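# Plug the charger into the power strip's second outlet

## Task

Insert the charger fully and squarely into the power strip's second socket, counting from the end where the strip's cord leaves it. The strip must stay flat on the table. Afterwards release the charger and move the grippers away. The charger has to stay seated without the robot holding it.

## Robot and tools

Robot: two six-joint arms with parallel grippers, named left_arm and right_arm. The names do not refer to image sides. left_arm's base sits near (+0.001, +0.275, -0.006) m and right_arm's near (+0.005, -0.272, -0.011) m, both facing roughly along +x.

Scene frame: the origin is at table-top height, midway between the arms and a few centimetres behind the table's near edge. +x points out over the table, +y toward left_arm, +z up. Gripper fingers point along the gripper's own +z and close along its y. The reported end_effector_position is the spot between the finger pads, about 1 cm behind the tips. At long reach it can be somewhat off from the truth.

Tool execute_actions, argument actions: a list with at most one item.
- An empty list does nothing and returns the state plus camera pictures.
- {"rows": [...], "steps": n} is a move. n runs from 4 to 15 and defaults to 15; each step lasts 1/30 s. rows holds 1 to 15 rows. Each row drives one step, and the last row repeats if there are fewer rows than steps.
- {"steps": n} alone is a wait of up to 300 steps, counted from the previous result.
- The optional pictures: true attaches camera images to any result.

Each row is one list of 14 numbers, each between -1 and 1, covering both arms even if only one moves. The order is: left_arm waist, shoulder, elbow, wrist pitch, wrist yaw, wrist roll, gripper; then the same seven for right_arm.

The six joint numbers per arm are offsets, not targets. They are measured from that arm's joint angles in the most recent result that listed them. Before any such result, they are measured from where the arm is when the move begins. They are never measured from the previous row. A number of 1.0 means 1.202 rad for the waist, 1.258 for the shoulder, 1.238 for the elbow, 2.073 for wrist pitch, and 2.022 for wrist yaw and wrist roll.

An all-zero row does not mean hold still. It pulls the arm back to the reference angles.

The gripper number is an absolute setting: +1 is fully open (about 0.093 m between the pads) and -1 is shut. Keep sending the same closing value for as long as you hold something.

Joint ranges in radians:
- waist -2.618 to 3.054
- shoulder 0 to 3.142
- elbow 0 to 3.142
- wrist pitch -1.571 to 1.571
- wrist yaw -1.571 to 1.571
- wrist roll -2.094 to 2.094

A request more than 0.036 rad beyond a limit is refused outright, and nothing is sent. Requests near a limit get clipped, and the result then says "joint sent to its limit".

How motion is limited:
- Each joint's target is held within a lead of its measured angle: 0.202 rad waist, 0.258 shoulder, 0.238 elbow, 0.573 wrist pitch, 0.522 wrist yaw and roll.
- Targets that would move a hand more than 70 mm in one step are scaled back.
- Friction can leave a joint about 0.031 rad short, so very small changes may not register.
- Between calls the arms keep heading for the last row sent, until they settle or a step is HELD.

Timing: the last 4 steps of each move run after its result is produced. Your thinking and writing time passes in simulated time while the robot moves.

Result lines:
- State line: each gripper's position in metres and its orientation quaternion (wxyz) in the scene frame.
- grip_measured: the finger motor's position on the same +1 to -1 scale. Pads meet near -0.94, and each millimetre of object width adds about 0.0208. Each gripper has a fixed bias of up to 0.02.
- Joint positions and Joint velocities: per arm, six angles in rad plus the pad opening in metres. On a firmly held rigid part the opening may read up to 12 mm under the part's width.
- Joint torques: drive outputs with offsets and noise, so only a rough contact hint.
- "joint command not followed": a clearance check altered some targets.
- HELD: marks steps whose row was not fully sent.
- MOTOR HOT: appears from 75 °C. At 90 °C the arm stops for 10 s, and at 100 °C it goes limp and falls. Avoid long heavy holds.

Grip force rises the further your number is below the object's width reading, to roughly 50-62 N per pad. Thin parts get less force.

Cameras, each 896x504:
- cam_low: fixed, looking across the table from about (0.39, -0.67, 0.25).
- cam_left_wrist and cam_right_wrist: ride on the grippers.

Calibration (K, distortion and T_world_to_cam) is given for each camera. It can be off by a couple of degrees and millimetres.

Tool zoom_image: arguments camera (cam_low, cam_left_wrist or cam_right_wrist) and region [x0, y0, x1, y1] in image pixels, at most 504x504. It returns a closer look at that camera's latest image.

Tool read_manual: optional section, which defaults to "licences". It only returns licence text.

Tool finished_scene: argument scene, the number of the current scene. It ends the scene for good and reports whether the goal was met.

Things to avoid:
- Dropping the charger or knocking anything off the table.
- Tipping or lifting the power strip.
- Ramming the plug in hard.
- Hitting the fixture bar and plate behind the bases, whose tops can be up to 3 cm above the table.
- Arms colliding or pressing on each other.

Occasionally an outside tug may act on a held part or nudge loose objects. Check that the plug stays seated after release before ending the scene.

Each tool is called after "Call:" as name(argument=value, ...) on one line, values as JSON.

## Session

Call:
execute_actions(actions=[])

Scene clock: 0.00 s of 4500.00 s.
left_arm: end_effector_position=(+0.3707, +0.2666, +0.2198) grip_measured=+0.989 end_effector_quat_wxyz=(+0.237, +0.134, +0.883, +0.383) | right_arm: end_effector_position=(+0.1786, -0.3262, +0.1679) grip_measured=+1.000 end_effector_quat_wxyz=(-0.129, -0.568, +0.774, -0.250)
Joint positions: left_arm=[-0.386  1.613  1.408 -0.974 -0.848  0.126  0.093] | right_arm=[ 0.162  1.158  1.072 -1.473  0.524 -1.141  0.093]
Joint velocities: left_arm=[-0.007 -0.002  0.002 -0.007 -0.022  0.022  0.001] | right_arm=[-0.007  0.002 -0.012 -0.007  0.007 -0.007  0.   ]
Joint torques (N m, as the arm reports them, + toward a larger angle): no reading
Motor temperatures (°C, as the motors report them): left_arm=[30 33 32 29 30 33] | right_arm=[29 32 31 32 31 32]

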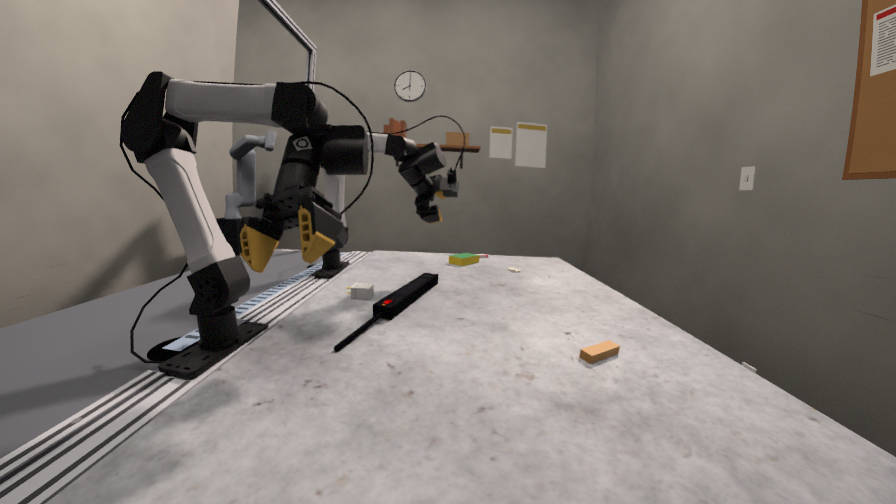

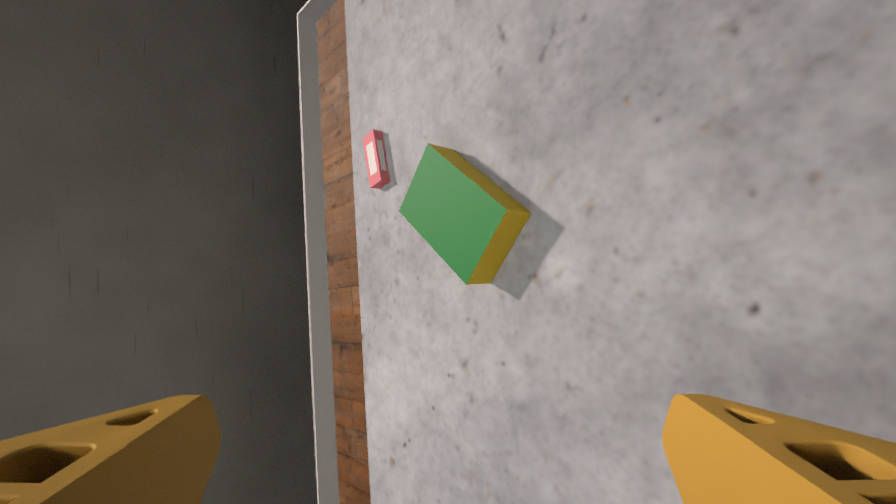

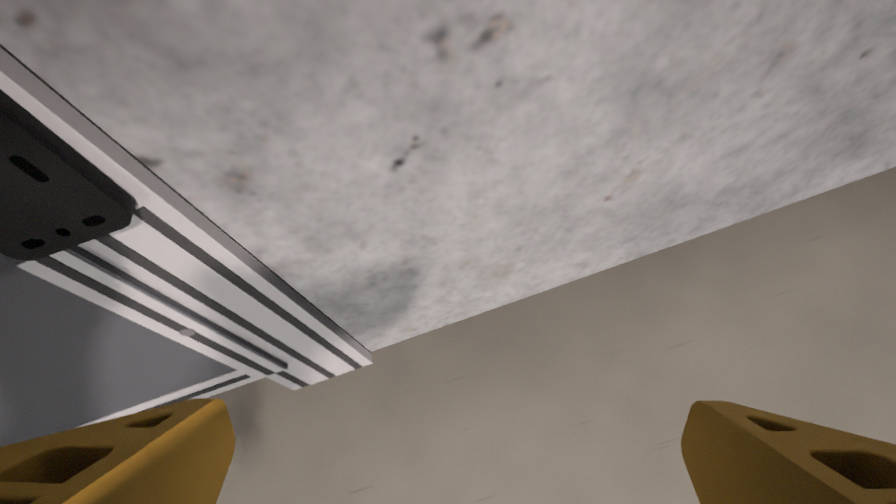

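Call:
zoom_image(camera="cam_low", region=[320, 260, 460, 360])

Region (320, 260, 460, 360) of cam_low's 896x504 image, scaled by 3.600, with more detail than that image has; it fills the top 360 rows of this view, and the rest is white.

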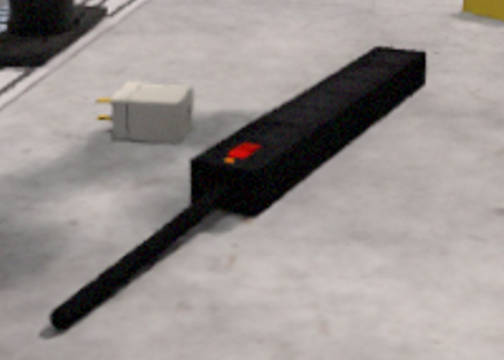

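Call:
execute_actions(actions=[{"rows": [[-0.03,-0.008,0.001,-0.004,0.036,-0.005,1,0,0,0,0,0,0,1],[-0.06,-0.016,0.003,-0.007,0.073,-0.011,1,0,0,0,0,0,0,1],[-0.09,-0.024,0.004,-0.011,0.11,-0.016,1,0,0,0,0,0,0,1],[-0.12,-0.032,0.005,-0.015,0.146,-0.022,1,0,0,0,0,0,0,1],[-0.15,-0.04,0.006,-0.018,0.183,-0.027,1,0,0,0,0,0,0,1],[-0.18,-0.047,0.008,-0.022,0.219,-0.032,1,0,0,0,0,0,0,1],[-0.21,-0.055,0.009,-0.026,0.256,-0.038,1,0,0,0,0,0,0,1],[-0.24,-0.063,0.01,-0.029,0.292,-0.043,1,0,0,0,0,0,0,1],[-0.27,-0.071,0.011,-0.033,0.329,-0.049,1,0,0,0,0,0,0,1],[-0.30,-0.079,0.013,-0.037,0.365,-0.054,1,0,0,0,0,0,0,1],[-0.325,-0.086,0.014,-0.04,0.396,-0.059,1,0,0,0,0,0,0,1],[-0.344,-0.0906,0.0145,-0.042,0.419,-0.062,1,0,0,0,0,0,0,1]], "steps": 15}])

Call:
execute_actions(actions=[{"steps": 15}], pictures=true)

Scene clock: 3.63 s of 4500.00 s.
left_arm: end_effector_position=(+0.3062, +0.0866, +0.1932) grip_measured=+0.989 end_effector_quat_wxyz=(+0.259, +0.321, +0.906, +0.094) | right_arm: end_effector_position=(+0.1786, -0.3262, +0.1679) grip_measured=+1.000 end_effector_quat_wxyz=(-0.129, -0.568, +0.774, -0.250)
Joint positions: left_arm=[-0.718  1.544  1.408 -1.015 -0.331  0.056  0.093] | right_arm=[ 0.162  1.158  1.072 -1.473  0.524 -1.141  0.093]
Joint velocities: left_arm=[-0.989 -0.32  -0.002 -0.256  1.985 -0.212 -0.001] | right_arm=[ 0.012 -0.012  0.002 -0.007 -0.022  0.037  0.   ]
Joint torques (N m, as the arm reports them, + toward a larger angle): left_arm=[ 0.11 -8.48  9.85  1.09 -0.2  -0.09] | right_arm=[ 0.12 -2.32  6.49  0.45  0.12 -0.01]
Motor temperatures (°C, as the motors report them): left_arm=[30 33 32 30 30 33] | right_arm=[29 32 32 32 31 32]
Steps of this call (steps 1 to 90: nothing new was sent; then 0.27 s passed at rest; steps 91 to 101: the first 11 steps of this action). Readings (joint positions):
91: left_arm=[-0.389 1.613 1.408 -0.975 -0.840 0.126] | right_arm=[0.162 1.158 1.072 -1.473 0.524 -1.141]
92: left_arm=[-0.397 1.613 1.408 -0.976 -0.823 0.123] | right_arm=[0.162 1.158 1.072 -1.473 0.524 -1.141]
94: left_arm=[-0.443 1.609 1.408 -0.984 -0.753 0.113] | right_arm=[0.162 1.158 1.072 -1.473 0.524 -1.141]
98: left_arm=[-0.603 1.577 1.408 -0.999 -0.530 0.084] | right_arm=[0.162 1.158 1.072 -1.473 0.524 -1.141]
101: the state above

Scene clock: 4.13 s of 4500.00 s.
left_arm: end_effector_position=(+0.2464, +0.0288, +0.1903) grip_measured=+0.989 end_effector_quat_wxyz=(+0.206, +0.378, +0.900, -0.063) | right_arm: end_effector_position=(+0.1786, -0.3262, +0.1679) grip_measured=+1.000 end_effector_quat_wxyz=(-0.129, -0.568, +0.774, -0.250)
Joint positions: left_arm=[-0.806  1.51   1.408 -1.056 -0.017  0.011  0.093] | right_arm=[ 0.162  1.158  1.072 -1.473  0.524 -1.141  0.093]
Joint velocities: left_arm=[-0.012  0.002 -0.017  0.051  0.066 -0.007 -0.   ] | right_arm=[-0.007 -0.012  0.017  0.007 -0.022  0.037  0.   ]
Joint torques (N m, as the arm reports them, + toward a larger angle): left_arm=[ 0.59 -7.53  9.67  1.23  0.14 -0.18] | right_arm=[ 0.14 -2.3   6.52  0.44  0.12 -0.02]
Motor temperatures (°C, as the motors report them): left_arm=[30 33 32 30 30 33] | right_arm=[29 32 32 32 31 32]
Kept back: nothing.
Steps of this call (steps 1 to 4: the last 4 steps of your previous action; steps 5 to 15: the robot went on to your last target). Readings (joint positions):
1: left_arm=[-0.752 1.533 1.408 -1.021 -0.266 0.047] | right_arm=[0.162 1.158 1.072 -1.473 0.524 -1.141]
2: left_arm=[-0.779 1.524 1.408 -1.027 -0.210 0.040] | right_arm=[0.162 1.158 1.072 -1.473 0.524 -1.141]
4: left_arm=[-0.805 1.512 1.408 -1.036 -0.127 0.030] | right_arm=[0.162 1.158 1.072 -1.473 0.524 -1.141]
8: left_arm=[-0.806 1.510 1.408 -1.049 -0.054 0.018] | right_arm=[0.162 1.158 1.072 -1.473 0.524 -1.141]
15: the state above
camera_calibration (this result's frames):
cam_left_wrist: T_world_to_cam=[[-0.707569, -0.705582, -0.0387422, 0.196839], [-0.706299, 0.707874, 0.00754528, 0.191768], [0.0221008, 0.0327024, -0.999221, 0.269228], [0, 0, 0, 1]] pos_world=[0.268772, -0.00566588, 0.275197]

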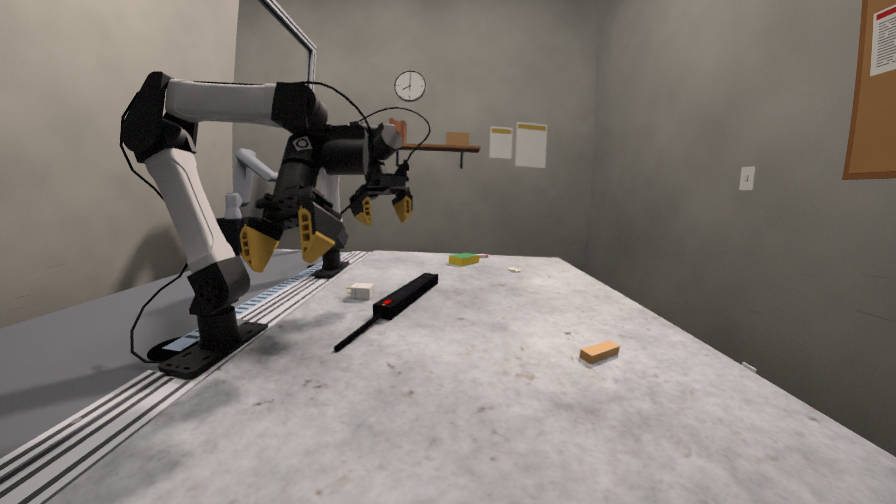

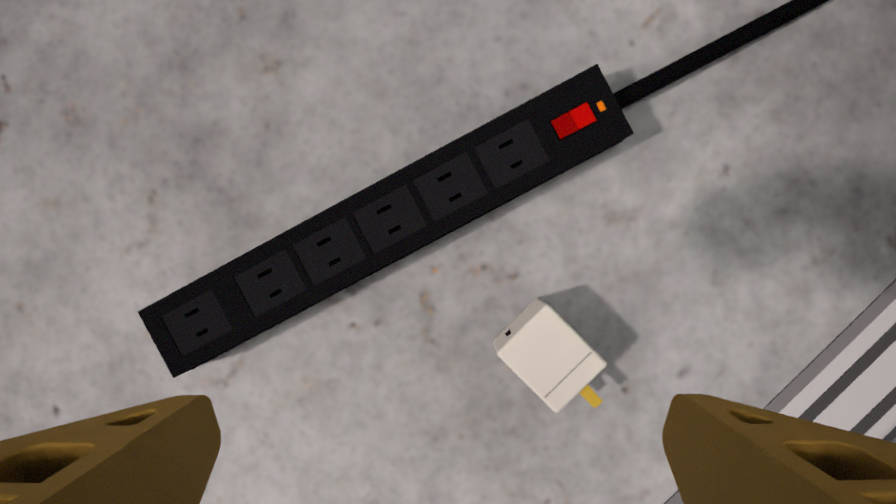

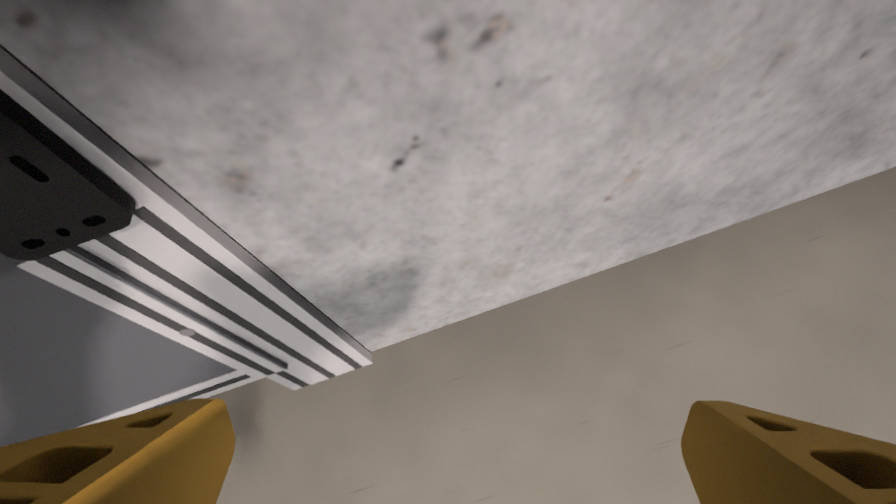

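Call:
zoom_image(camera="cam_left_wrist", region=[380, 60, 660, 260])

Call:
zoom_image(camera="cam_left_wrist", region=[470, 270, 660, 430])

Region (380, 60, 660, 260) of cam_left_wrist's 896x504 image, scaled by 1.800, with more detail than that image has; it fills the top 360 rows of this view, and the rest is white.

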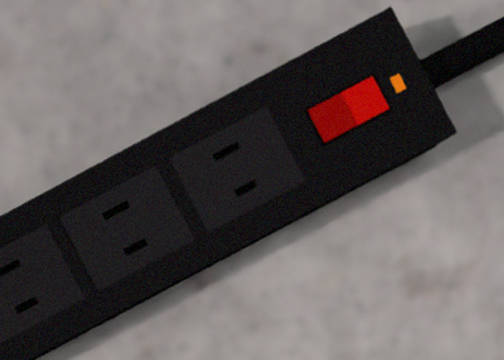

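Region (470, 270, 660, 430) of cam_left_wrist's 896x504 image, scaled by 2.653, with more detail than that image has; it fills the top 424 rows of this view, and the rest is white.

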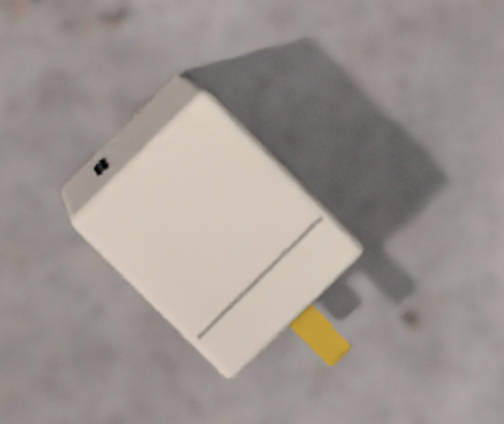

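Call:
execute_actions(actions=[{"rows": [[0,0.02,0.009,-0.008,0.007,-0.015,1,-0.012,0,0,0,-0.04,-0.02,1],[0,0.045,0.02,-0.017,0.015,-0.033,1,-0.028,0,0,0,-0.09,-0.045,1],[0,0.075,0.033,-0.029,0.025,-0.054,1,-0.046,0,0,0,-0.15,-0.075,1],[0.001,0.11,0.048,-0.042,0.037,-0.08,1,-0.066,0,0,0,-0.21,-0.105,1],[0.001,0.145,0.064,-0.055,0.049,-0.105,1,-0.086,0,0,0,-0.27,-0.135,1],[0.001,0.18,0.079,-0.069,0.061,-0.13,1,-0.106,0.01,0,0.005,-0.33,-0.165,1],[0.002,0.215,0.094,-0.082,0.072,-0.156,1,-0.126,0.03,0,0.01,-0.39,-0.195,1],[0.002,0.25,0.11,-0.096,0.084,-0.181,1,-0.146,0.05,0,0.015,-0.45,-0.225,1],[0.002,0.285,0.125,-0.109,0.096,-0.207,1,-0.166,0.075,0.005,0.02,-0.51,-0.255,1],[0.002,0.32,0.14,-0.122,0.108,-0.232,1,-0.186,0.1,0.01,0.03,-0.57,-0.285,1],[0.003,0.355,0.156,-0.136,0.119,-0.257,1,-0.206,0.125,0.012,0.035,-0.63,-0.315,1],[0.003,0.39,0.171,-0.149,0.131,-0.283,1,-0.226,0.15,0.015,0.04,-0.68,-0.345,1],[0.003,0.425,0.186,-0.162,0.143,-0.308,1,-0.244,0.175,0.018,0.05,-0.73,-0.37,1],[0.004,0.465,0.204,-0.178,0.156,-0.337,1,-0.257,0.2,0.02,0.055,-0.765,-0.39,1],[0.004,0.5,0.2195,-0.1914,0.168,-0.363,1,-0.264,0.22,0.02,0.06,-0.784,-0.405,1]], "steps": 15}])

Call:
execute_actions(actions=[{"steps": 20}])

Scene clock: 10.17 s of 4500.00 s.
left_arm: end_effector_position=(+0.2360, +0.0076, +0.1057) grip_measured=+0.989 end_effector_quat_wxyz=(-0.003, +0.237, +0.970, -0.059) | right_arm: end_effector_position=(+0.1775, -0.2337, +0.1357) grip_measured=+1.000 end_effector_quat_wxyz=(-0.064, +0.667, -0.737, -0.087)
Joint positions: left_arm=[-0.806  1.866  1.549 -1.217  0.127 -0.307  0.093] | right_arm=[-0.032  1.231  1.072 -1.461 -0.257 -1.541  0.093]
Joint velocities: left_arm=[ 0.002  1.414  0.505 -0.652  0.637 -1.341  0.   ] | right_arm=[-0.676  0.896  0.002  0.227 -2.952 -1.619  0.   ]
Joint torques (N m, as the arm reports them, + toward a larger angle): left_arm=[ 0.36 -9.2   9.62  0.34  0.17 -0.09] | right_arm=[-0.75 -0.52  7.65  0.66 -0.26 -0.04]
Motor temperatures (°C, as the motors report them): left_arm=[30 34 33 30 30 33] | right_arm=[29 33 33 32 31 32]
Steps of this call (steps 1 to 15: the robot went on to your last target; steps 16 to 90: nothing new was sent; then 2.67 s passed at rest; steps 91 to 101: the first 11 steps of this action). Readings (joint positions):
91: left_arm=[-0.806 1.510 1.408 -1.058 -0.008 0.007] | right_arm=[0.162 1.158 1.072 -1.473 0.515 -1.146]
92: left_arm=[-0.806 1.513 1.409 -1.062 -0.007 -0.002] | right_arm=[0.157 1.158 1.072 -1.473 0.488 -1.159]
94: left_arm=[-0.806 1.547 1.428 -1.087 0.007 -0.040] | right_arm=[0.130 1.158 1.072 -1.473 0.382 -1.212]
98: left_arm=[-0.806 1.714 1.499 -1.153 0.068 -0.176] | right_arm=[0.038 1.166 1.072 -1.472 0.040 -1.383]
101: the state above

Scene clock: 10.83 s of 4500.00 s.
left_arm: end_effector_position=(+0.1929, +0.0099, +0.0484) grip_measured=+0.990 end_effector_quat_wxyz=(-0.224, +0.007, +0.975, +0.015) | right_arm: end_effector_position=(+0.2356, -0.1566, +0.1772) grip_measured=+1.000 end_effector_quat_wxyz=(-0.392, +0.659, -0.578, -0.280)
Joint positions: left_arm=[-0.806  2.157  1.653 -1.442  0.311 -0.708  0.093] | right_arm=[-0.141  1.427  1.08  -1.366 -1.043 -1.948  0.093]
Joint velocities: left_arm=[ 0.007 -0.017  0.007 -0.022  0.007 -0.066 -0.002] | right_arm=[-0.017 -0.012 -0.002 -0.007 -0.095 -0.051  0.   ]
Joint torques (N m, as the arm reports them, + toward a larger angle): left_arm=[  0.49 -12.69   8.91  -0.55   0.26  -0.14] | right_arm=[-0.94 -3.93  7.56  0.24 -0.87 -0.08]
Motor temperatures (°C, as the motors report them): left_arm=[30 35 33 30 30 33] | right_arm=[29 33 33 32 31 32]
Kept back: nothing.
Steps of this call (steps 1 to 4: the last 4 steps of your previous action; steps 5 to 20: the robot went on to your last target). Readings (joint positions):
1: left_arm=[-0.806 1.915 1.565 -1.242 0.149 -0.354] | right_arm=[-0.055 1.264 1.072 -1.453 -0.357 -1.597]
2: left_arm=[-0.806 1.963 1.583 -1.267 0.170 -0.401] | right_arm=[-0.079 1.299 1.072 -1.442 -0.455 -1.652]
4: left_arm=[-0.806 2.055 1.621 -1.323 0.216 -0.501] | right_arm=[-0.118 1.368 1.075 -1.417 -0.650 -1.753]
8: left_arm=[-0.806 2.154 1.641 -1.384 0.273 -0.628] | right_arm=[-0.141 1.427 1.076 -1.376 -0.889 -1.871]
20: the state above

Call:
execute_actions(actions=[{"rows": [[0.004,-0.014,0.021,-0.005,0.006,-0.007,1,0,0.02,0,0.005,0,0,1],[0.004,-0.014,0.021,-0.005,0.006,-0.007,1,0,0.045,0.005,0.012,0,0,1],[0.004,-0.014,0.021,-0.005,0.006,-0.007,1,0,0.075,0.01,0.022,0,0,1],[0.004,-0.014,0.021,-0.005,0.006,-0.007,1,-0.005,0.11,0.015,0.032,-0.005,0,1],[0.004,-0.014,0.021,-0.005,0.006,-0.007,1,-0.005,0.145,0.02,0.042,-0.005,0,1],[0.004,-0.014,0.021,-0.005,0.006,-0.007,1,-0.008,0.18,0.025,0.052,-0.009,-0.006,1],[0.004,-0.014,0.021,-0.005,0.006,-0.007,1,-0.012,0.215,0.03,0.063,-0.009,-0.006,1],[0.004,-0.014,0.021,-0.005,0.006,-0.007,1,-0.012,0.25,0.035,0.073,-0.009,-0.006,1],[0.004,-0.014,0.021,-0.005,0.006,-0.007,1,-0.012,0.285,0.04,0.083,-0.009,-0.006,1],[0.004,-0.014,0.021,-0.005,0.006,-0.007,1,-0.012,0.32,0.045,0.094,-0.009,-0.006,1],[0.004,-0.014,0.021,-0.005,0.006,-0.007,1,-0.012,0.35,0.05,0.104,-0.009,-0.006,1],[0.004,-0.014,0.021,-0.005,0.006,-0.007,1,-0.012,0.375,0.055,0.112,-0.009,-0.006,1],[0.004,-0.014,0.021,-0.005,0.006,-0.007,1,-0.012,0.39,0.06,0.119,-0.009,-0.006,1],[0.004,-0.014,0.021,-0.005,0.006,-0.007,1,-0.012,0.397,0.06,0.119,-0.009,-0.006,1]], "steps": 15}])

Call:
execute_actions(actions=[{"steps": 12}], pictures=true)

Scene clock: 11.87 s of 4500.00 s.
left_arm: end_effector_position=(+0.1921, +0.0100, +0.0488) grip_measured=+0.990 end_effector_quat_wxyz=(-0.226, +0.004, +0.974, +0.015) | right_arm: end_effector_position=(+0.2784, -0.1660, +0.1076) grip_measured=+1.000 end_effector_quat_wxyz=(-0.353, +0.619, -0.608, -0.351)
Joint positions: left_arm=[-0.806  2.157  1.653 -1.445  0.314 -0.714  0.093] | right_arm=[-0.141  1.781  1.118 -1.246 -1.056 -1.955  0.093]
Joint velocities: left_arm=[-0.002  0.017 -0.022 -0.022  0.022  0.037 -0.001] | right_arm=[-0.007  1.292  0.144  0.564 -0.095  0.051  0.   ]
Joint torques (N m, as the arm reports them, + toward a larger angle): left_arm=[  0.48 -12.67   8.84  -0.65   0.27  -0.12] | right_arm=[-0.95 -6.37  6.66 -0.24 -0.81 -0.08]
Motor temperatures (°C, as the motors report them): left_arm=[30 35 33 30 30 33] | right_arm=[29 33 33 32 31 32]
Steps of this call (steps 1 to 20: the robot went on to your last target; steps 21 to 31: the first 11 steps of this action). Readings (joint positions):
21: left_arm=[-0.806 2.157 1.653 -1.445 0.313 -0.714] | right_arm=[-0.141 1.427 1.080 -1.365 -1.052 -1.953]
22: left_arm=[-0.806 2.157 1.653 -1.445 0.314 -0.714] | right_arm=[-0.141 1.431 1.080 -1.365 -1.052 -1.953]
24: left_arm=[-0.806 2.157 1.653 -1.445 0.314 -0.714] | right_arm=[-0.141 1.465 1.084 -1.360 -1.053 -1.953]
28: left_arm=[-0.806 2.157 1.653 -1.445 0.314 -0.714] | right_arm=[-0.141 1.638 1.104 -1.305 -1.056 -1.954]
31: the state above

Scene clock: 12.27 s of 4500.00 s.
left_arm: end_effector_position=(+0.1921, +0.0100, +0.0488) grip_measured=+0.990 end_effector_quat_wxyz=(-0.226, +0.004, +0.974, +0.015) | right_arm: end_effector_position=(+0.2978, -0.1710, +0.0711) grip_measured=+1.000 end_effector_quat_wxyz=(-0.349, +0.615, -0.610, -0.357)
Joint positions: left_arm=[-0.806  2.157  1.653 -1.445  0.314 -0.714  0.093] | right_arm=[-0.141  1.923  1.138 -1.14  -1.056 -1.955  0.093]
Joint velocities: left_arm=[ 0.007  0.012 -0.002  0.007 -0.051  0.081  0.   ] | right_arm=[-0.022  0.007 -0.002  0.051 -0.095  0.007  0.   ]
Joint torques (N m, as the arm reports them, + toward a larger angle): left_arm=[  0.49 -12.69   8.87  -0.64   0.28  -0.11] | right_arm=[-1.   -7.65  6.48 -0.18 -0.81 -0.08]
Motor temperatures (°C, as the motors report them): left_arm=[30 35 33 30 30 33] | right_arm=[29 33 33 32 31 32]
Kept back: nothing.
Steps of this call (steps 1 to 4: the last 4 steps of your previous action; steps 5 to 12: the robot went on to your last target). Readings (joint positions):
1: left_arm=[-0.806 2.157 1.653 -1.445 0.314 -0.714] | right_arm=[-0.141 1.824 1.123 -1.225 -1.056 -1.955]
2: left_arm=[-0.806 2.157 1.653 -1.445 0.314 -0.714] | right_arm=[-0.141 1.861 1.127 -1.206 -1.056 -1.955]
4: left_arm=[-0.806 2.157 1.653 -1.445 0.314 -0.714] | right_arm=[-0.141 1.910 1.131 -1.173 -1.056 -1.955]
8: left_arm=[-0.806 2.157 1.653 -1.445 0.314 -0.714] | right_arm=[-0.141 1.923 1.134 -1.150 -1.056 -1.955]
12: the state above
camera_calibration (this result's frames):
cam_left_wrist: T_world_to_cam=[[-0.0104881, -0.99965, -0.0242761, 0.00795592], [-0.624999, -0.0123974, 0.780527, 0.121635], [-0.780555, 0.0233588, -0.62465, 0.265589], [0, 0, 0, 1]] pos_world=[0.283412, 0.00325724, 0.0711542]
cam_right_wrist: T_world_to_cam=[[0.999735, 0.0149676, -0.0174653, -0.294278], [0.00229556, -0.820448, -0.571717, -0.0619881], [-0.0228866, 0.571526, -0.820265, 0.242695], [0, 0, 0, 1]] pos_world=[0.299897, -0.18516, 0.158495]

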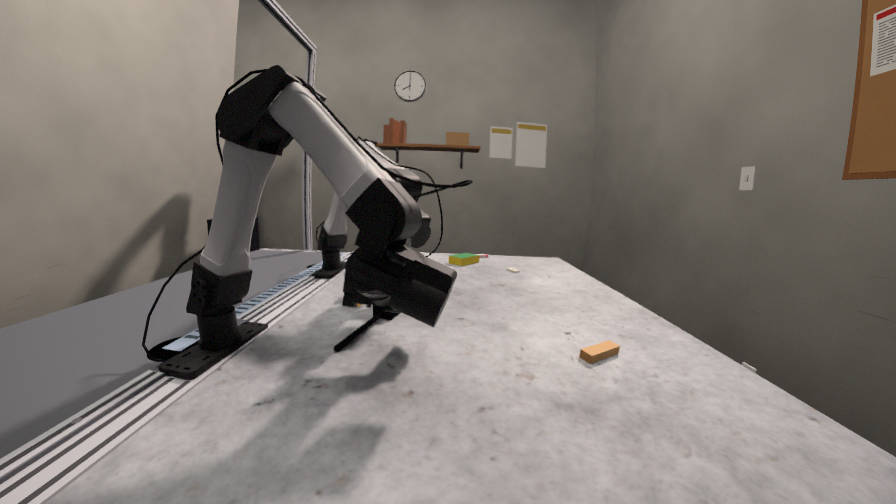

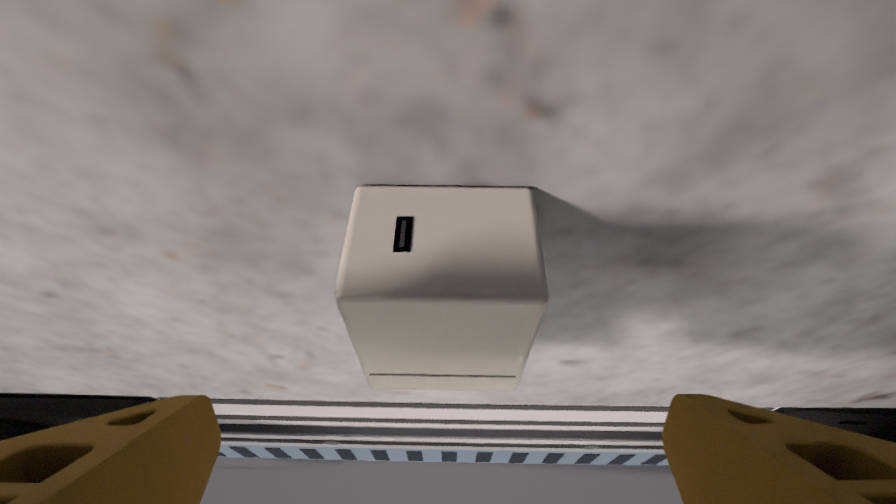

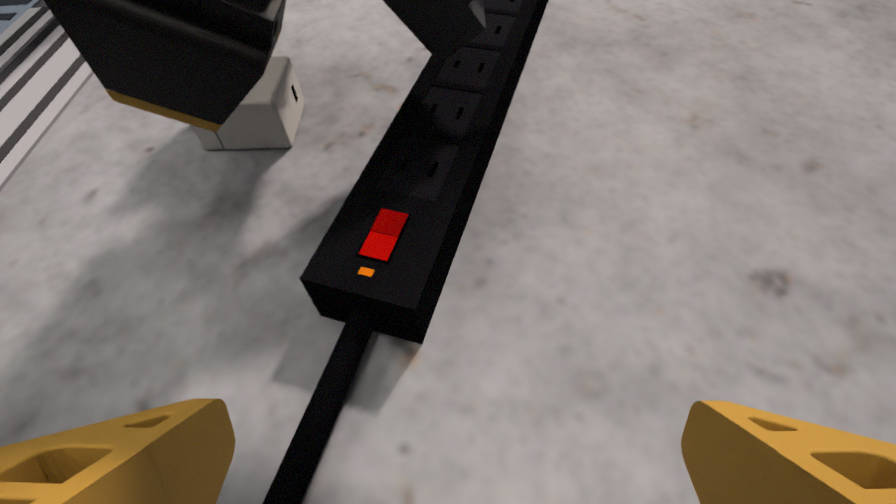

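Call:
execute_actions(actions=[{"rows": [[-0.005,-0.025,-0.005,0.012,-0.008,-0.006,1,-0.012,0.002,0.012,0.01,-0.003,-0.003,1],[-0.01,-0.04,-0.02,0.026,-0.016,-0.012,1,-0.012,0.002,0.012,0.01,-0.003,-0.003,1],[-0.016,-0.055,-0.038,0.04,-0.025,-0.019,1,-0.012,0.002,0.012,0.01,-0.003,-0.003,1],[-0.022,-0.07,-0.056,0.054,-0.034,-0.026,1,-0.012,0.002,0.012,0.01,-0.003,-0.003,1],[-0.028,-0.085,-0.074,0.068,-0.043,-0.033,1,-0.012,0.002,0.012,0.01,-0.003,-0.003,1],[-0.034,-0.1,-0.092,0.082,-0.052,-0.04,1,-0.012,0.002,0.012,0.01,-0.003,-0.003,1],[-0.04,-0.115,-0.11,0.096,-0.061,-0.047,1,-0.012,0.002,0.012,0.01,-0.003,-0.003,1],[-0.046,-0.13,-0.125,0.11,-0.07,-0.054,1,-0.012,0.002,0.012,0.01,-0.003,-0.003,1],[-0.051,-0.142,-0.138,0.122,-0.078,-0.06,1,-0.012,0.002,0.012,0.01,-0.003,-0.003,1],[-0.054,-0.15,-0.146,0.13,-0.083,-0.063,1,-0.012,0.002,0.012,0.01,-0.003,-0.003,1]], "steps": 15}])

Call:
execute_actions(actions=[{"steps": 12}], pictures=true)

Scene clock: 15.67 s of 4500.00 s.
left_arm: end_effector_position=(+0.1946, +0.0071, +0.0564) grip_measured=+0.990 end_effector_quat_wxyz=(-0.121, +0.011, +0.993, -0.001) | right_arm: end_effector_position=(+0.2984, -0.1711, +0.0709) grip_measured=+1.000 end_effector_quat_wxyz=(-0.350, +0.616, -0.610, -0.355)
Joint positions: left_arm=[-0.861  1.994  1.507 -1.267  0.204 -0.798  0.093] | right_arm=[-0.141  1.923  1.138 -1.136 -1.056 -1.955  0.093]
Joint velocities: left_arm=[-0.164 -0.32  -0.252  0.344 -0.3   -0.286  0.   ] | right_arm=[-0.017  0.012  0.002 -0.022 -0.037 -0.066  0.   ]
Joint torques (N m, as the arm reports them, + toward a larger angle): left_arm=[  0.16 -10.85   4.74   0.22   0.    -0.12] | right_arm=[-0.97 -7.76  6.35 -0.17 -0.82 -0.08]
Motor temperatures (°C, as the motors report them): left_arm=[30 37 34 30 30 33] | right_arm=[29 33 33 32 31 32]
Steps of this call (steps 1 to 30: the robot went on to your last target; steps 31 to 90: nothing new was sent; then 0.03 s passed at rest; steps 91 to 101: the first 11 steps of this action). Readings (joint positions):
91: left_arm=[-0.806 2.156 1.653 -1.444 0.313 -0.715] | right_arm=[-0.141 1.923 1.138 -1.136 -1.056 -1.955]
92: left_arm=[-0.807 2.152 1.652 -1.438 0.310 -0.717] | right_arm=[-0.141 1.923 1.138 -1.136 -1.056 -1.955]
94: left_arm=[-0.810 2.129 1.632 -1.406 0.294 -0.728] | right_arm=[-0.141 1.923 1.138 -1.136 -1.056 -1.955]
98: left_arm=[-0.837 2.045 1.554 -1.325 0.243 -0.767] | right_arm=[-0.141 1.923 1.138 -1.136 -1.056 -1.955]
101: the state above

Scene clock: 16.07 s of 4500.00 s.
left_arm: end_effector_position=(+0.2079, -0.0003, +0.0547) grip_measured=+0.990 end_effector_quat_wxyz=(-0.080, +0.003, +0.997, -0.012) | right_arm: end_effector_position=(+0.2984, -0.1711, +0.0709) grip_measured=+1.000 end_effector_quat_wxyz=(-0.350, +0.616, -0.610, -0.355)
Joint positions: left_arm=[-0.868  1.981  1.495 -1.193  0.16  -0.83   0.093] | right_arm=[-0.141  1.923  1.138 -1.136 -1.056 -1.955  0.093]
Joint velocities: left_arm=[ 0.002  0.002  0.007 -0.022 -0.095  0.007 -0.   ] | right_arm=[-0.022  0.007 -0.002  0.007 -0.007 -0.022  0.   ]
Joint torques (N m, as the arm reports them, + toward a larger angle): left_arm=[ -0.04 -11.23   4.8    0.17   0.07  -0.08] | right_arm=[-0.98 -7.73  6.37 -0.17 -0.83 -0.08]
Motor temperatures (°C, as the motors report them): left_arm=[30 37 34 30 30 33] | right_arm=[29 34 33 32 31 32]
Kept back: nothing.
Steps of this call (steps 1 to 4: the last 4 steps of your previous action; steps 5 to 12: the robot went on to your last target). Readings (joint positions):
1: left_arm=[-0.866 1.986 1.502 -1.254 0.195 -0.805] | right_arm=[-0.141 1.923 1.138 -1.136 -1.056 -1.955]
2: left_arm=[-0.868 1.982 1.499 -1.243 0.188 -0.811] | right_arm=[-0.141 1.923 1.138 -1.136 -1.056 -1.955]
4: left_arm=[-0.868 1.981 1.498 -1.222 0.177 -0.819] | right_arm=[-0.141 1.923 1.138 -1.136 -1.056 -1.955]
8: left_arm=[-0.868 1.981 1.495 -1.201 0.165 -0.827] | right_arm=[-0.141 1.923 1.138 -1.136 -1.056 -1.955]
12: the state above
camera_calibration (this result's frames):
cam_left_wrist: T_world_to_cam=[[-0.00186229, -0.999578, 0.0290045, -0.00672343], [-0.824838, 0.0179336, 0.565084, 0.180109], [-0.565366, -0.0228716, -0.824523, 0.248037], [0, 0, 0, 1]] pos_world=[0.28878, -0.00427759, 0.102931]
cam_right_wrist: T_world_to_cam=[[0.999798, 0.0153294, -0.0130184, -0.295163], [0.00514939, -0.820858, -0.571109, -0.0631737], [-0.019441, 0.570926, -0.820771, 0.241504], [0, 0, 0, 1]] pos_world=[0.300124, -0.185213, 0.158298]

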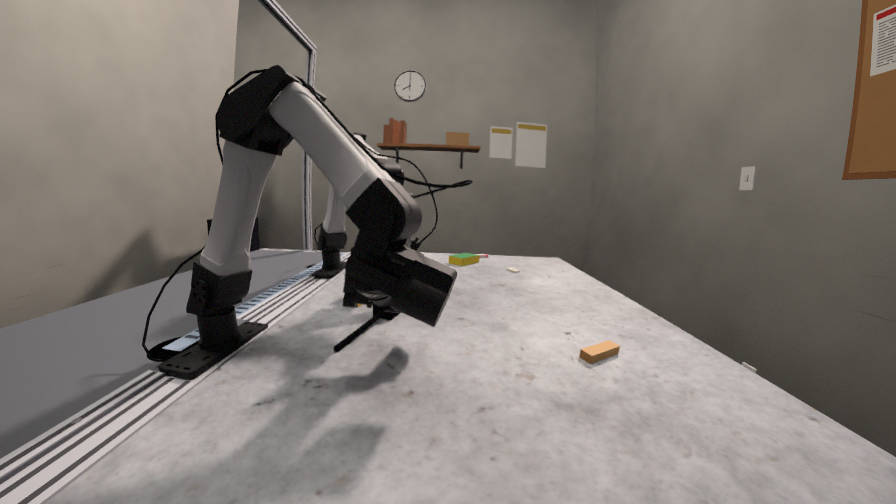

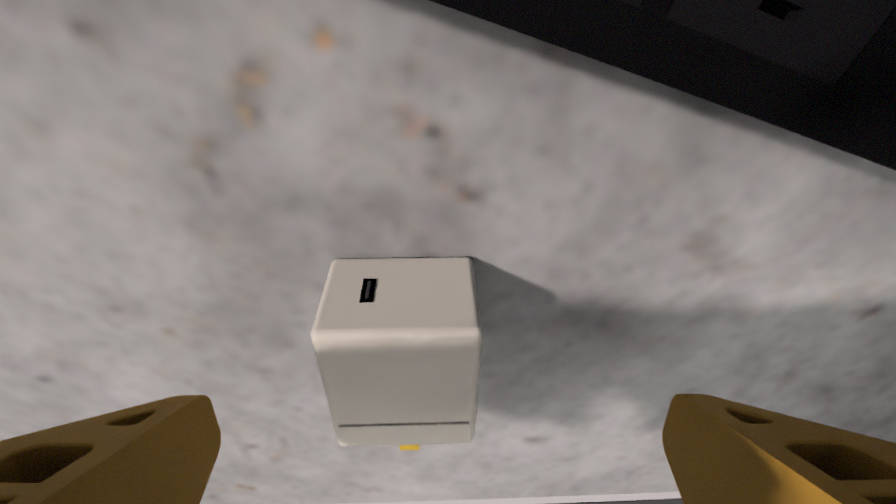

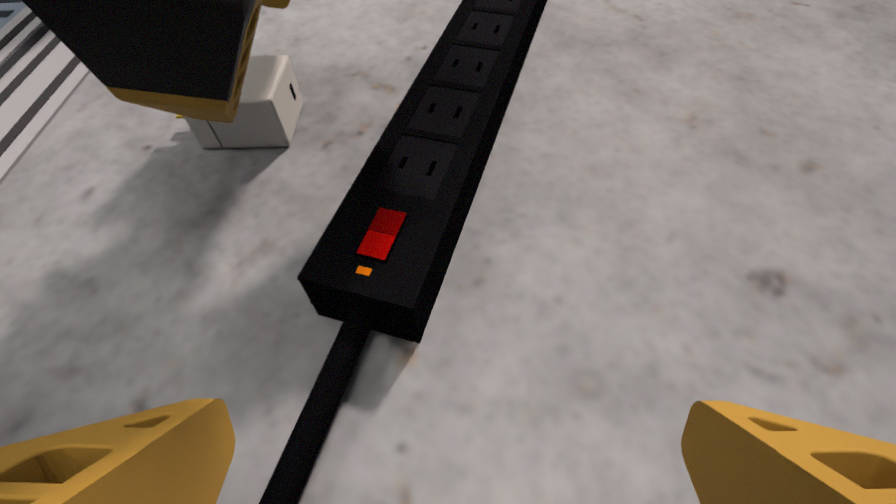

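Call:
execute_actions(actions=[{"rows": [[0,-0.005,-0.025,0.012,-0.006,-0.003,1,-0.012,0.002,0.012,0.008,-0.003,-0.003,1],[0,0,-0.033,0.018,-0.007,-0.003,1,-0.012,0.002,0.012,0.008,-0.003,-0.003,1],[0,0.004,-0.042,0.024,-0.008,-0.003,1,-0.012,0.002,0.012,0.008,-0.003,-0.003,1],[0,0.008,-0.051,0.03,-0.008,-0.003,1,-0.012,0.002,0.012,0.008,-0.003,-0.003,1],[0,0.012,-0.06,0.036,-0.008,-0.003,1,-0.012,0.002,0.012,0.008,-0.003,-0.003,1],[0,0.016,-0.069,0.042,-0.008,-0.003,1,-0.012,0.002,0.012,0.008,-0.003,-0.003,1],[0,0.02,-0.078,0.048,-0.008,-0.003,1,-0.012,0.002,0.012,0.008,-0.003,-0.003,1],[0,0.023,-0.087,0.054,-0.008,-0.003,1,-0.012,0.002,0.012,0.008,-0.003,-0.003,1],[0,0.026,-0.096,0.06,-0.008,-0.003,1,-0.012,0.002,0.012,0.008,-0.003,-0.003,1],[0,0.028,-0.102,0.064,-0.008,-0.003,1,-0.012,0.002,0.012,0.008,-0.003,-0.003,1]], "steps": 15}])

Call:
execute_actions(actions=[{"steps": 12}], pictures=true)

Scene clock: 16.90 s of 4500.00 s.
left_arm: end_effector_position=(+0.2019, +0.0087, +0.0265) grip_measured=+0.990 end_effector_quat_wxyz=(-0.088, +0.001, +0.996, -0.000) | right_arm: end_effector_position=(+0.2984, -0.1711, +0.0709) grip_measured=+1.000 end_effector_quat_wxyz=(-0.350, +0.616, -0.609, -0.355)
Joint positions: left_arm=[-0.868  1.996  1.399 -1.108  0.155 -0.833  0.093] | right_arm=[-0.141  1.923  1.138 -1.136 -1.056 -1.955  0.093]
Joint velocities: left_arm=[ 0.012  0.159 -0.212  0.198 -0.066 -0.037  0.   ] | right_arm=[ 0.002 -0.002  0.002 -0.037 -0.007 -0.066  0.   ]
Joint torques (N m, as the arm reports them, + toward a larger angle): left_arm=[ 0.16 -9.19  5.19  0.15 -0.02 -0.06] | right_arm=[-0.94 -7.77  6.33 -0.17 -0.82 -0.08]
Motor temperatures (°C, as the motors report them): left_arm=[30 37 34 30 30 33] | right_arm=[29 34 34 32 31 32]
Steps of this call (steps 1 to 14: the robot went on to your last target; steps 15 to 25: the first 11 steps of this action). Readings (joint positions):
15: left_arm=[-0.868 1.981 1.495 -1.188 0.157 -0.833] | right_arm=[-0.141 1.923 1.138 -1.136 -1.056 -1.955]
16: left_arm=[-0.868 1.981 1.492 -1.184 0.157 -0.833] | right_arm=[-0.141 1.923 1.138 -1.136 -1.056 -1.955]
18: left_arm=[-0.868 1.981 1.477 -1.169 0.157 -0.833] | right_arm=[-0.141 1.923 1.138 -1.136 -1.056 -1.955]
22: left_arm=[-0.868 1.984 1.429 -1.136 0.156 -0.833] | right_arm=[-0.141 1.923 1.138 -1.136 -1.056 -1.955]
25: the state above

Scene clock: 17.30 s of 4500.00 s.
left_arm: end_effector_position=(+0.2041, +0.0067, +0.0193) grip_measured=+0.990 end_effector_quat_wxyz=(-0.084, +0.001, +0.996, -0.003) | right_arm: end_effector_position=(+0.2984, -0.1711, +0.0709) grip_measured=+1.000 end_effector_quat_wxyz=(-0.350, +0.616, -0.609, -0.355)
Joint positions: left_arm=[-0.868  2.008  1.387 -1.076  0.154 -0.833  0.093] | right_arm=[-0.141  1.923  1.138 -1.136 -1.056 -1.955  0.093]
Joint velocities: left_arm=[ 0.002 -0.007 -0.012 -0.037 -0.007  0.037  0.   ] | right_arm=[ 0.007 -0.002 -0.032 -0.037  0.037 -0.022  0.   ]
Joint torques (N m, as the arm reports them, + toward a larger angle): left_arm=[ 0.16 -9.54  4.88  0.18  0.02 -0.07] | right_arm=[-0.94 -7.75  6.36 -0.16 -0.82 -0.09]
Motor temperatures (°C, as the motors report them): left_arm=[30 37 34 30 30 33] | right_arm=[29 34 34 32 31 32]
Kept back: nothing.
Steps of this call (steps 1 to 4: the last 4 steps of your previous action; steps 5 to 12: the robot went on to your last target). Readings (joint positions):
1: left_arm=[-0.868 2.001 1.393 -1.103 0.155 -0.833] | right_arm=[-0.141 1.923 1.138 -1.136 -1.056 -1.955]
2: left_arm=[-0.868 2.005 1.390 -1.098 0.155 -0.833] | right_arm=[-0.141 1.923 1.138 -1.136 -1.056 -1.955]
4: left_arm=[-0.868 2.008 1.387 -1.091 0.154 -0.833] | right_arm=[-0.141 1.923 1.138 -1.136 -1.056 -1.955]
8: left_arm=[-0.868 2.008 1.387 -1.080 0.154 -0.833] | right_arm=[-0.141 1.923 1.138 -1.136 -1.056 -1.955]
12: the state above
camera_calibration (this result's frames):
cam_left_wrist: T_world_to_cam=[[0.000460228, -0.999944, 0.0105857, 0.00122683], [-0.820065, 0.00568046, 0.572242, 0.195802], [-0.57227, -0.00894429, -0.820016, 0.218073], [0, 0, 0, 1]] pos_world=[0.285367, 0.00206502, 0.0667637]
cam_right_wrist: T_world_to_cam=[[0.999799, 0.0155211, -0.0126886, -0.295154], [0.00549507, -0.820855, -0.57111, -0.0632762], [-0.0192798, 0.570926, -0.820775, 0.241456], [0, 0, 0, 1]] pos_world=[0.300098, -0.185213, 0.158299]

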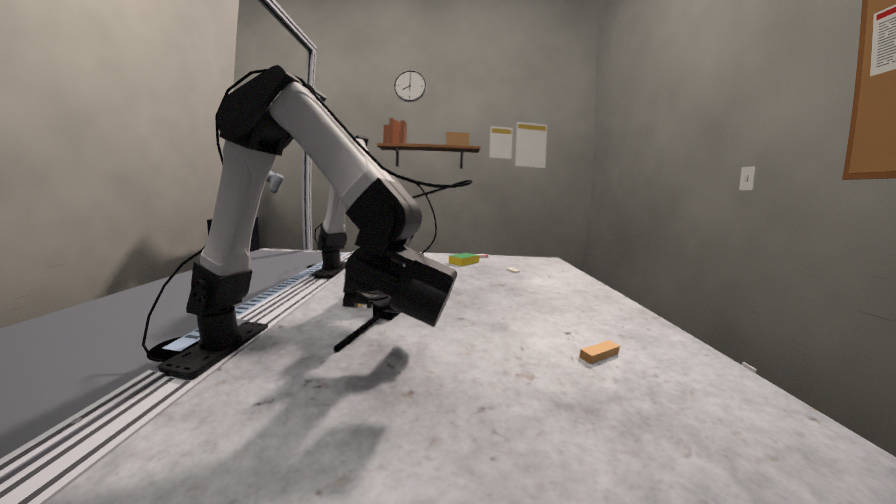

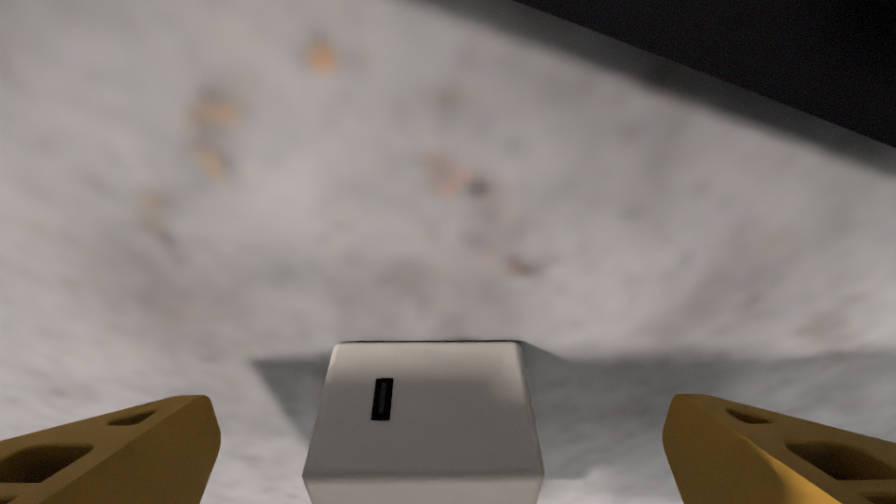

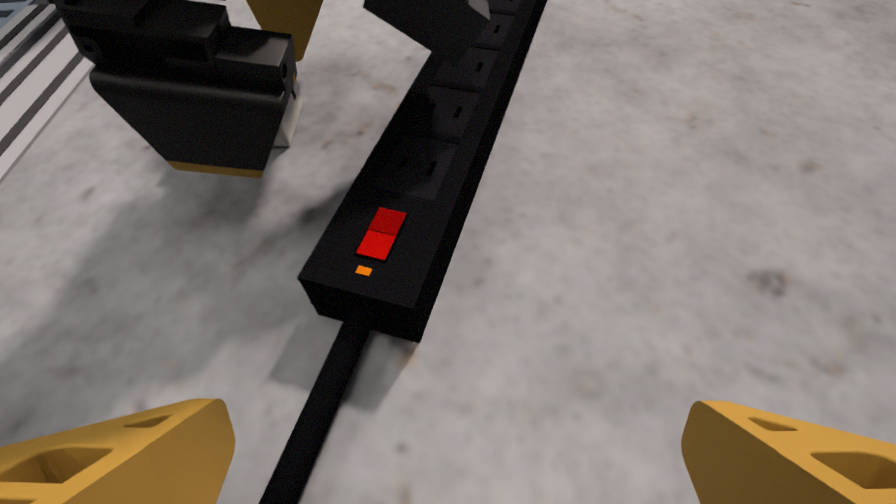

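Call:
execute_actions(actions=[{"rows": [[0,0.009,-0.0148,0.0076,-0.005,-0.003,0.9,-0.012,0.002,0.012,0.008,-0.003,-0.003,1],[0,0.012,-0.0148,0.0076,-0.005,-0.003,0.75,-0.012,0.002,0.012,0.008,-0.003,-0.003,1],[0,0.015,-0.0148,0.0076,-0.005,-0.003,0.6,-0.012,0.002,0.012,0.008,-0.003,-0.003,1],[0,0.017,-0.0148,0.0076,-0.005,-0.003,0.45,-0.012,0.002,0.012,0.008,-0.003,-0.003,1],[0,0.017,-0.0148,0.0076,-0.005,-0.003,0.3,-0.012,0.002,0.012,0.008,-0.003,-0.003,1],[0,0.017,-0.0148,0.0076,-0.005,-0.003,0.2,-0.012,0.002,0.012,0.008,-0.003,-0.003,1],[0,0.017,-0.0148,0.0076,-0.005,-0.003,0.1,-0.012,0.002,0.012,0.008,-0.003,-0.003,1]], "steps": 12}])

Scene clock: 18.37 s of 4500.00 s.
left_arm: end_effector_position=(+0.2045, +0.0062, +0.0192) grip_measured=+0.114 end_effector_quat_wxyz=(-0.084, +0.001, +0.996, -0.004) | right_arm: end_effector_position=(+0.2984, -0.1711, +0.0709) grip_measured=+1.000 end_effector_quat_wxyz=(-0.350, +0.616, -0.609, -0.355)
Joint positions: left_arm=[-0.868  2.008  1.387 -1.073  0.154 -0.833  0.051] | right_arm=[-0.141  1.923  1.138 -1.136 -1.056 -1.956  0.093]
Joint velocities: left_arm=[-0.007  0.002  0.007 -0.051 -0.037 -0.051 -0.026] | right_arm=[-0.002 -0.007 -0.007 -0.022 -0.066 -0.022  0.   ]
Joint torques (N m, as the arm reports them, + toward a larger angle): left_arm=[ 0.16 -8.44  4.89  0.17  0.02 -0.09] | right_arm=[-1.01 -7.7   6.36 -0.17 -0.82 -0.09]
Motor temperatures (°C, as the motors report them): left_arm=[30 37 34 30 30 33] | right_arm=[29 34 34 32 31 32]
Steps of this call (steps 1 to 24: the robot went on to your last target; steps 25 to 32: the first 8 steps of this action). Readings (joint positions):
25: left_arm=[-0.868 2.008 1.387 -1.074 0.154 -0.833] | right_arm=[-0.141 1.923 1.138 -1.136 -1.056 -1.955]
26: left_arm=[-0.868 2.008 1.387 -1.074 0.154 -0.833] | right_arm=[-0.141 1.923 1.138 -1.136 -1.056 -1.955]
28: left_arm=[-0.868 2.008 1.387 -1.074 0.154 -0.833] | right_arm=[-0.141 1.923 1.138 -1.136 -1.056 -1.955]
32: the state above

Call:
execute_actions(actions=[{"rows": [[0,0.024,-0.0148,0.006,-0.005,-0.003,0.1,-0.012,0.002,0.012,0.008,-0.003,-0.003,1],[0,0.03,-0.0148,0.006,-0.005,-0.003,0.1,-0.012,0.002,0.012,0.008,-0.003,-0.003,1],[0,0.03,-0.0148,0.006,-0.005,-0.003,0.1,-0.012,0.002,0.012,0.008,-0.003,-0.003,1],[0,0.018,-0.0148,0.006,-0.005,-0.003,0.1,-0.012,0.002,0.012,0.008,-0.003,-0.003,1]], "steps": 12}])

Scene clock: 18.87 s of 4500.00 s.
left_arm: end_effector_position=(+0.2039, +0.0071, +0.0141) grip_measured=+0.102 end_effector_quat_wxyz=(-0.088, +0.001, +0.996, +0.001) | right_arm: end_effector_position=(+0.2984, -0.1711, +0.0709) grip_measured=+1.000 end_effector_quat_wxyz=(-0.350, +0.616, -0.609, -0.355)
Joint positions: left_arm=[-0.868  2.024  1.387 -1.072  0.154 -0.833  0.05 ] | right_arm=[-0.141  1.923  1.138 -1.136 -1.056 -1.956  0.093]
Joint velocities: left_arm=[-0.007 -0.027 -0.002  0.022  0.051 -0.051  0.   ] | right_arm=[ 0.007  0.007  0.002  0.007 -0.037  0.022  0.   ]
Joint torques (N m, as the arm reports them, + toward a larger angle): left_arm=[ 0.17 -9.68  4.72  0.1   0.02 -0.11] | right_arm=[-0.93 -7.75  6.33 -0.16 -0.83 -0.09]
Motor temperatures (°C, as the motors report them): left_arm=[30 37 34 30 30 33] | right_arm=[29 34 34 32 31 32]
Steps of this call (steps 1 to 4: the last 4 steps of your previous action; steps 5 to 7: the robot went on to your last target; steps 8 to 15: the first 8 steps of this action). Readings (joint positions):
8: left_arm=[-0.868 2.010 1.387 -1.073 0.154 -0.833] | right_arm=[-0.141 1.923 1.138 -1.136 -1.056 -1.956]
9: left_arm=[-0.868 2.013 1.387 -1.073 0.154 -0.833] | right_arm=[-0.141 1.923 1.138 -1.136 -1.056 -1.956]
11: left_arm=[-0.868 2.021 1.387 -1.073 0.154 -0.833] | right_arm=[-0.141 1.923 1.138 -1.136 -1.056 -1.956]
15: the state above

Call:
execute_actions(actions=[{"rows": [[0,0.004,-0.012,0.004,-0.003,-0.002,0.03,-0.012,0.002,0.012,0.008,-0.003,-0.003,1],[0,0.004,-0.012,0.004,-0.003,-0.002,-0.04,-0.012,0.002,0.012,0.008,-0.003,-0.003,1],[0,0.004,-0.012,0.004,-0.003,-0.002,-0.1,-0.012,0.002,0.012,0.008,-0.003,-0.003,1],[0,0.004,-0.012,0.004,-0.003,-0.002,-0.16,-0.012,0.002,0.012,0.008,-0.003,-0.003,1],[0,0.004,-0.012,0.004,-0.003,-0.002,-0.22,-0.012,0.002,0.012,0.008,-0.003,-0.003,1],[0,0.004,-0.012,0.004,-0.003,-0.002,-0.3,-0.012,0.002,0.012,0.008,-0.003,-0.003,1],[0,0.004,-0.012,0.004,-0.003,-0.002,-0.4,-0.012,0.002,0.012,0.008,-0.003,-0.003,1],[0,0.004,-0.012,0.004,-0.003,-0.002,-0.5,-0.012,0.002,0.012,0.008,-0.003,-0.003,1]], "steps": 15}], pictures=true)

Scene clock: 19.53 s of 4500.00 s.
left_arm: end_effector_position=(+0.2039, +0.0072, +0.0141) grip_measured=-0.278 end_effector_quat_wxyz=(-0.088, +0.001, +0.996, +0.002) | right_arm: end_effector_position=(+0.2984, -0.1711, +0.0709) grip_measured=+1.000 end_effector_quat_wxyz=(-0.350, +0.616, -0.609, -0.355)
Joint positions: left_arm=[-0.868  2.024  1.387 -1.072  0.154 -0.833  0.032] | right_arm=[-0.141  1.923  1.138 -1.136 -1.056 -1.956  0.093]
Joint velocities: left_arm=[-0.007  0.002  0.007 -0.022  0.007  0.051 -0.001] | right_arm=[ 0.017  0.017 -0.002 -0.037 -0.037 -0.007  0.   ]
Joint torques (N m, as the arm reports them, + toward a larger angle): left_arm=[ 0.17 -9.91  5.16  0.05  0.07 -0.07] | right_arm=[-0.95 -7.75  6.35 -0.17 -0.82 -0.08]
Motor temperatures (°C, as the motors report them): left_arm=[30 37 34 30 30 33] | right_arm=[29 34 34 32 31 32]
Steps of this call (steps 1 to 4: the last 4 steps of your previous action; steps 5 to 9: the robot went on to your last target; steps 10 to 20: the first 11 steps of this action). Readings (joint positions):
10: left_arm=[-0.868 2.024 1.387 -1.072 0.154 -0.833] | right_arm=[-0.141 1.923 1.138 -1.136 -1.056 -1.956]
11: left_arm=[-0.868 2.024 1.387 -1.072 0.154 -0.833] | right_arm=[-0.141 1.923 1.138 -1.136 -1.056 -1.956]
13: left_arm=[-0.868 2.024 1.387 -1.072 0.154 -0.833] | right_arm=[-0.141 1.923 1.138 -1.136 -1.056 -1.956]
17: left_arm=[-0.868 2.024 1.387 -1.072 0.154 -0.833] | right_arm=[-0.141 1.923 1.138 -1.136 -1.056 -1.956]
20: the state above
camera_calibration (this result's frames):
cam_left_wrist: T_world_to_cam=[[0.000704465, -0.999999, 0.0012336, 0.00186557], [-0.815877, 0.000138539, 0.578225, 0.197796], [-0.578225, -0.0014138, -0.815876, 0.214846], [0, 0, 0, 1]] pos_world=[0.285606, 0.00214192, 0.060915]
cam_right_wrist: T_world_to_cam=[[0.999801, 0.0159044, -0.012029, -0.295136], [0.00618643, -0.820848, -0.571113, -0.0634811], [-0.0189572, 0.570925, -0.820783, 0.24136], [0, 0, 0, 1]] pos_world=[0.300045, -0.185213, 0.1583]

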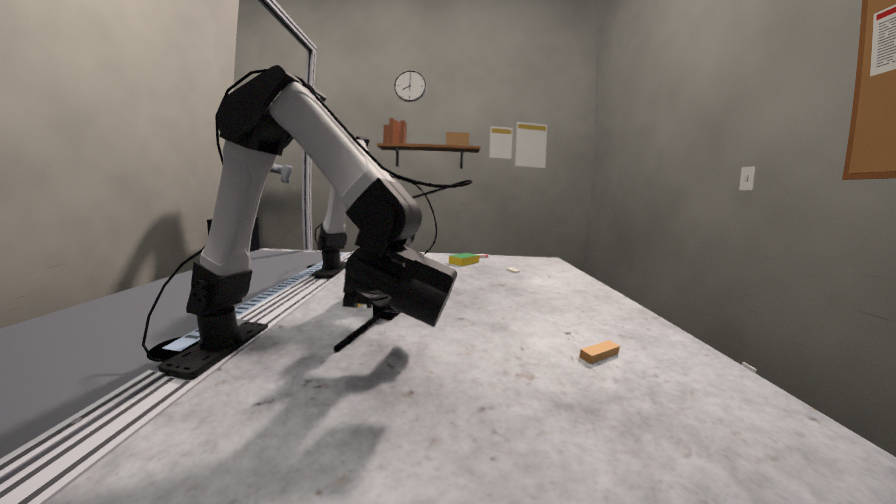

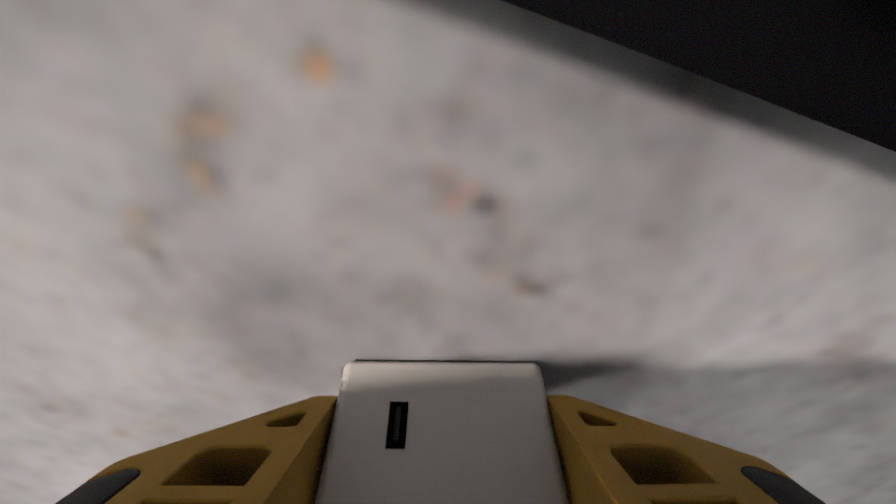

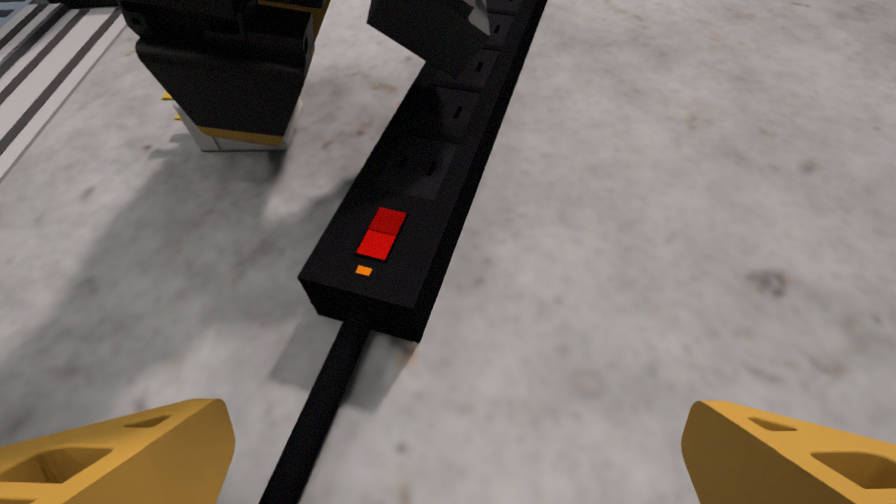

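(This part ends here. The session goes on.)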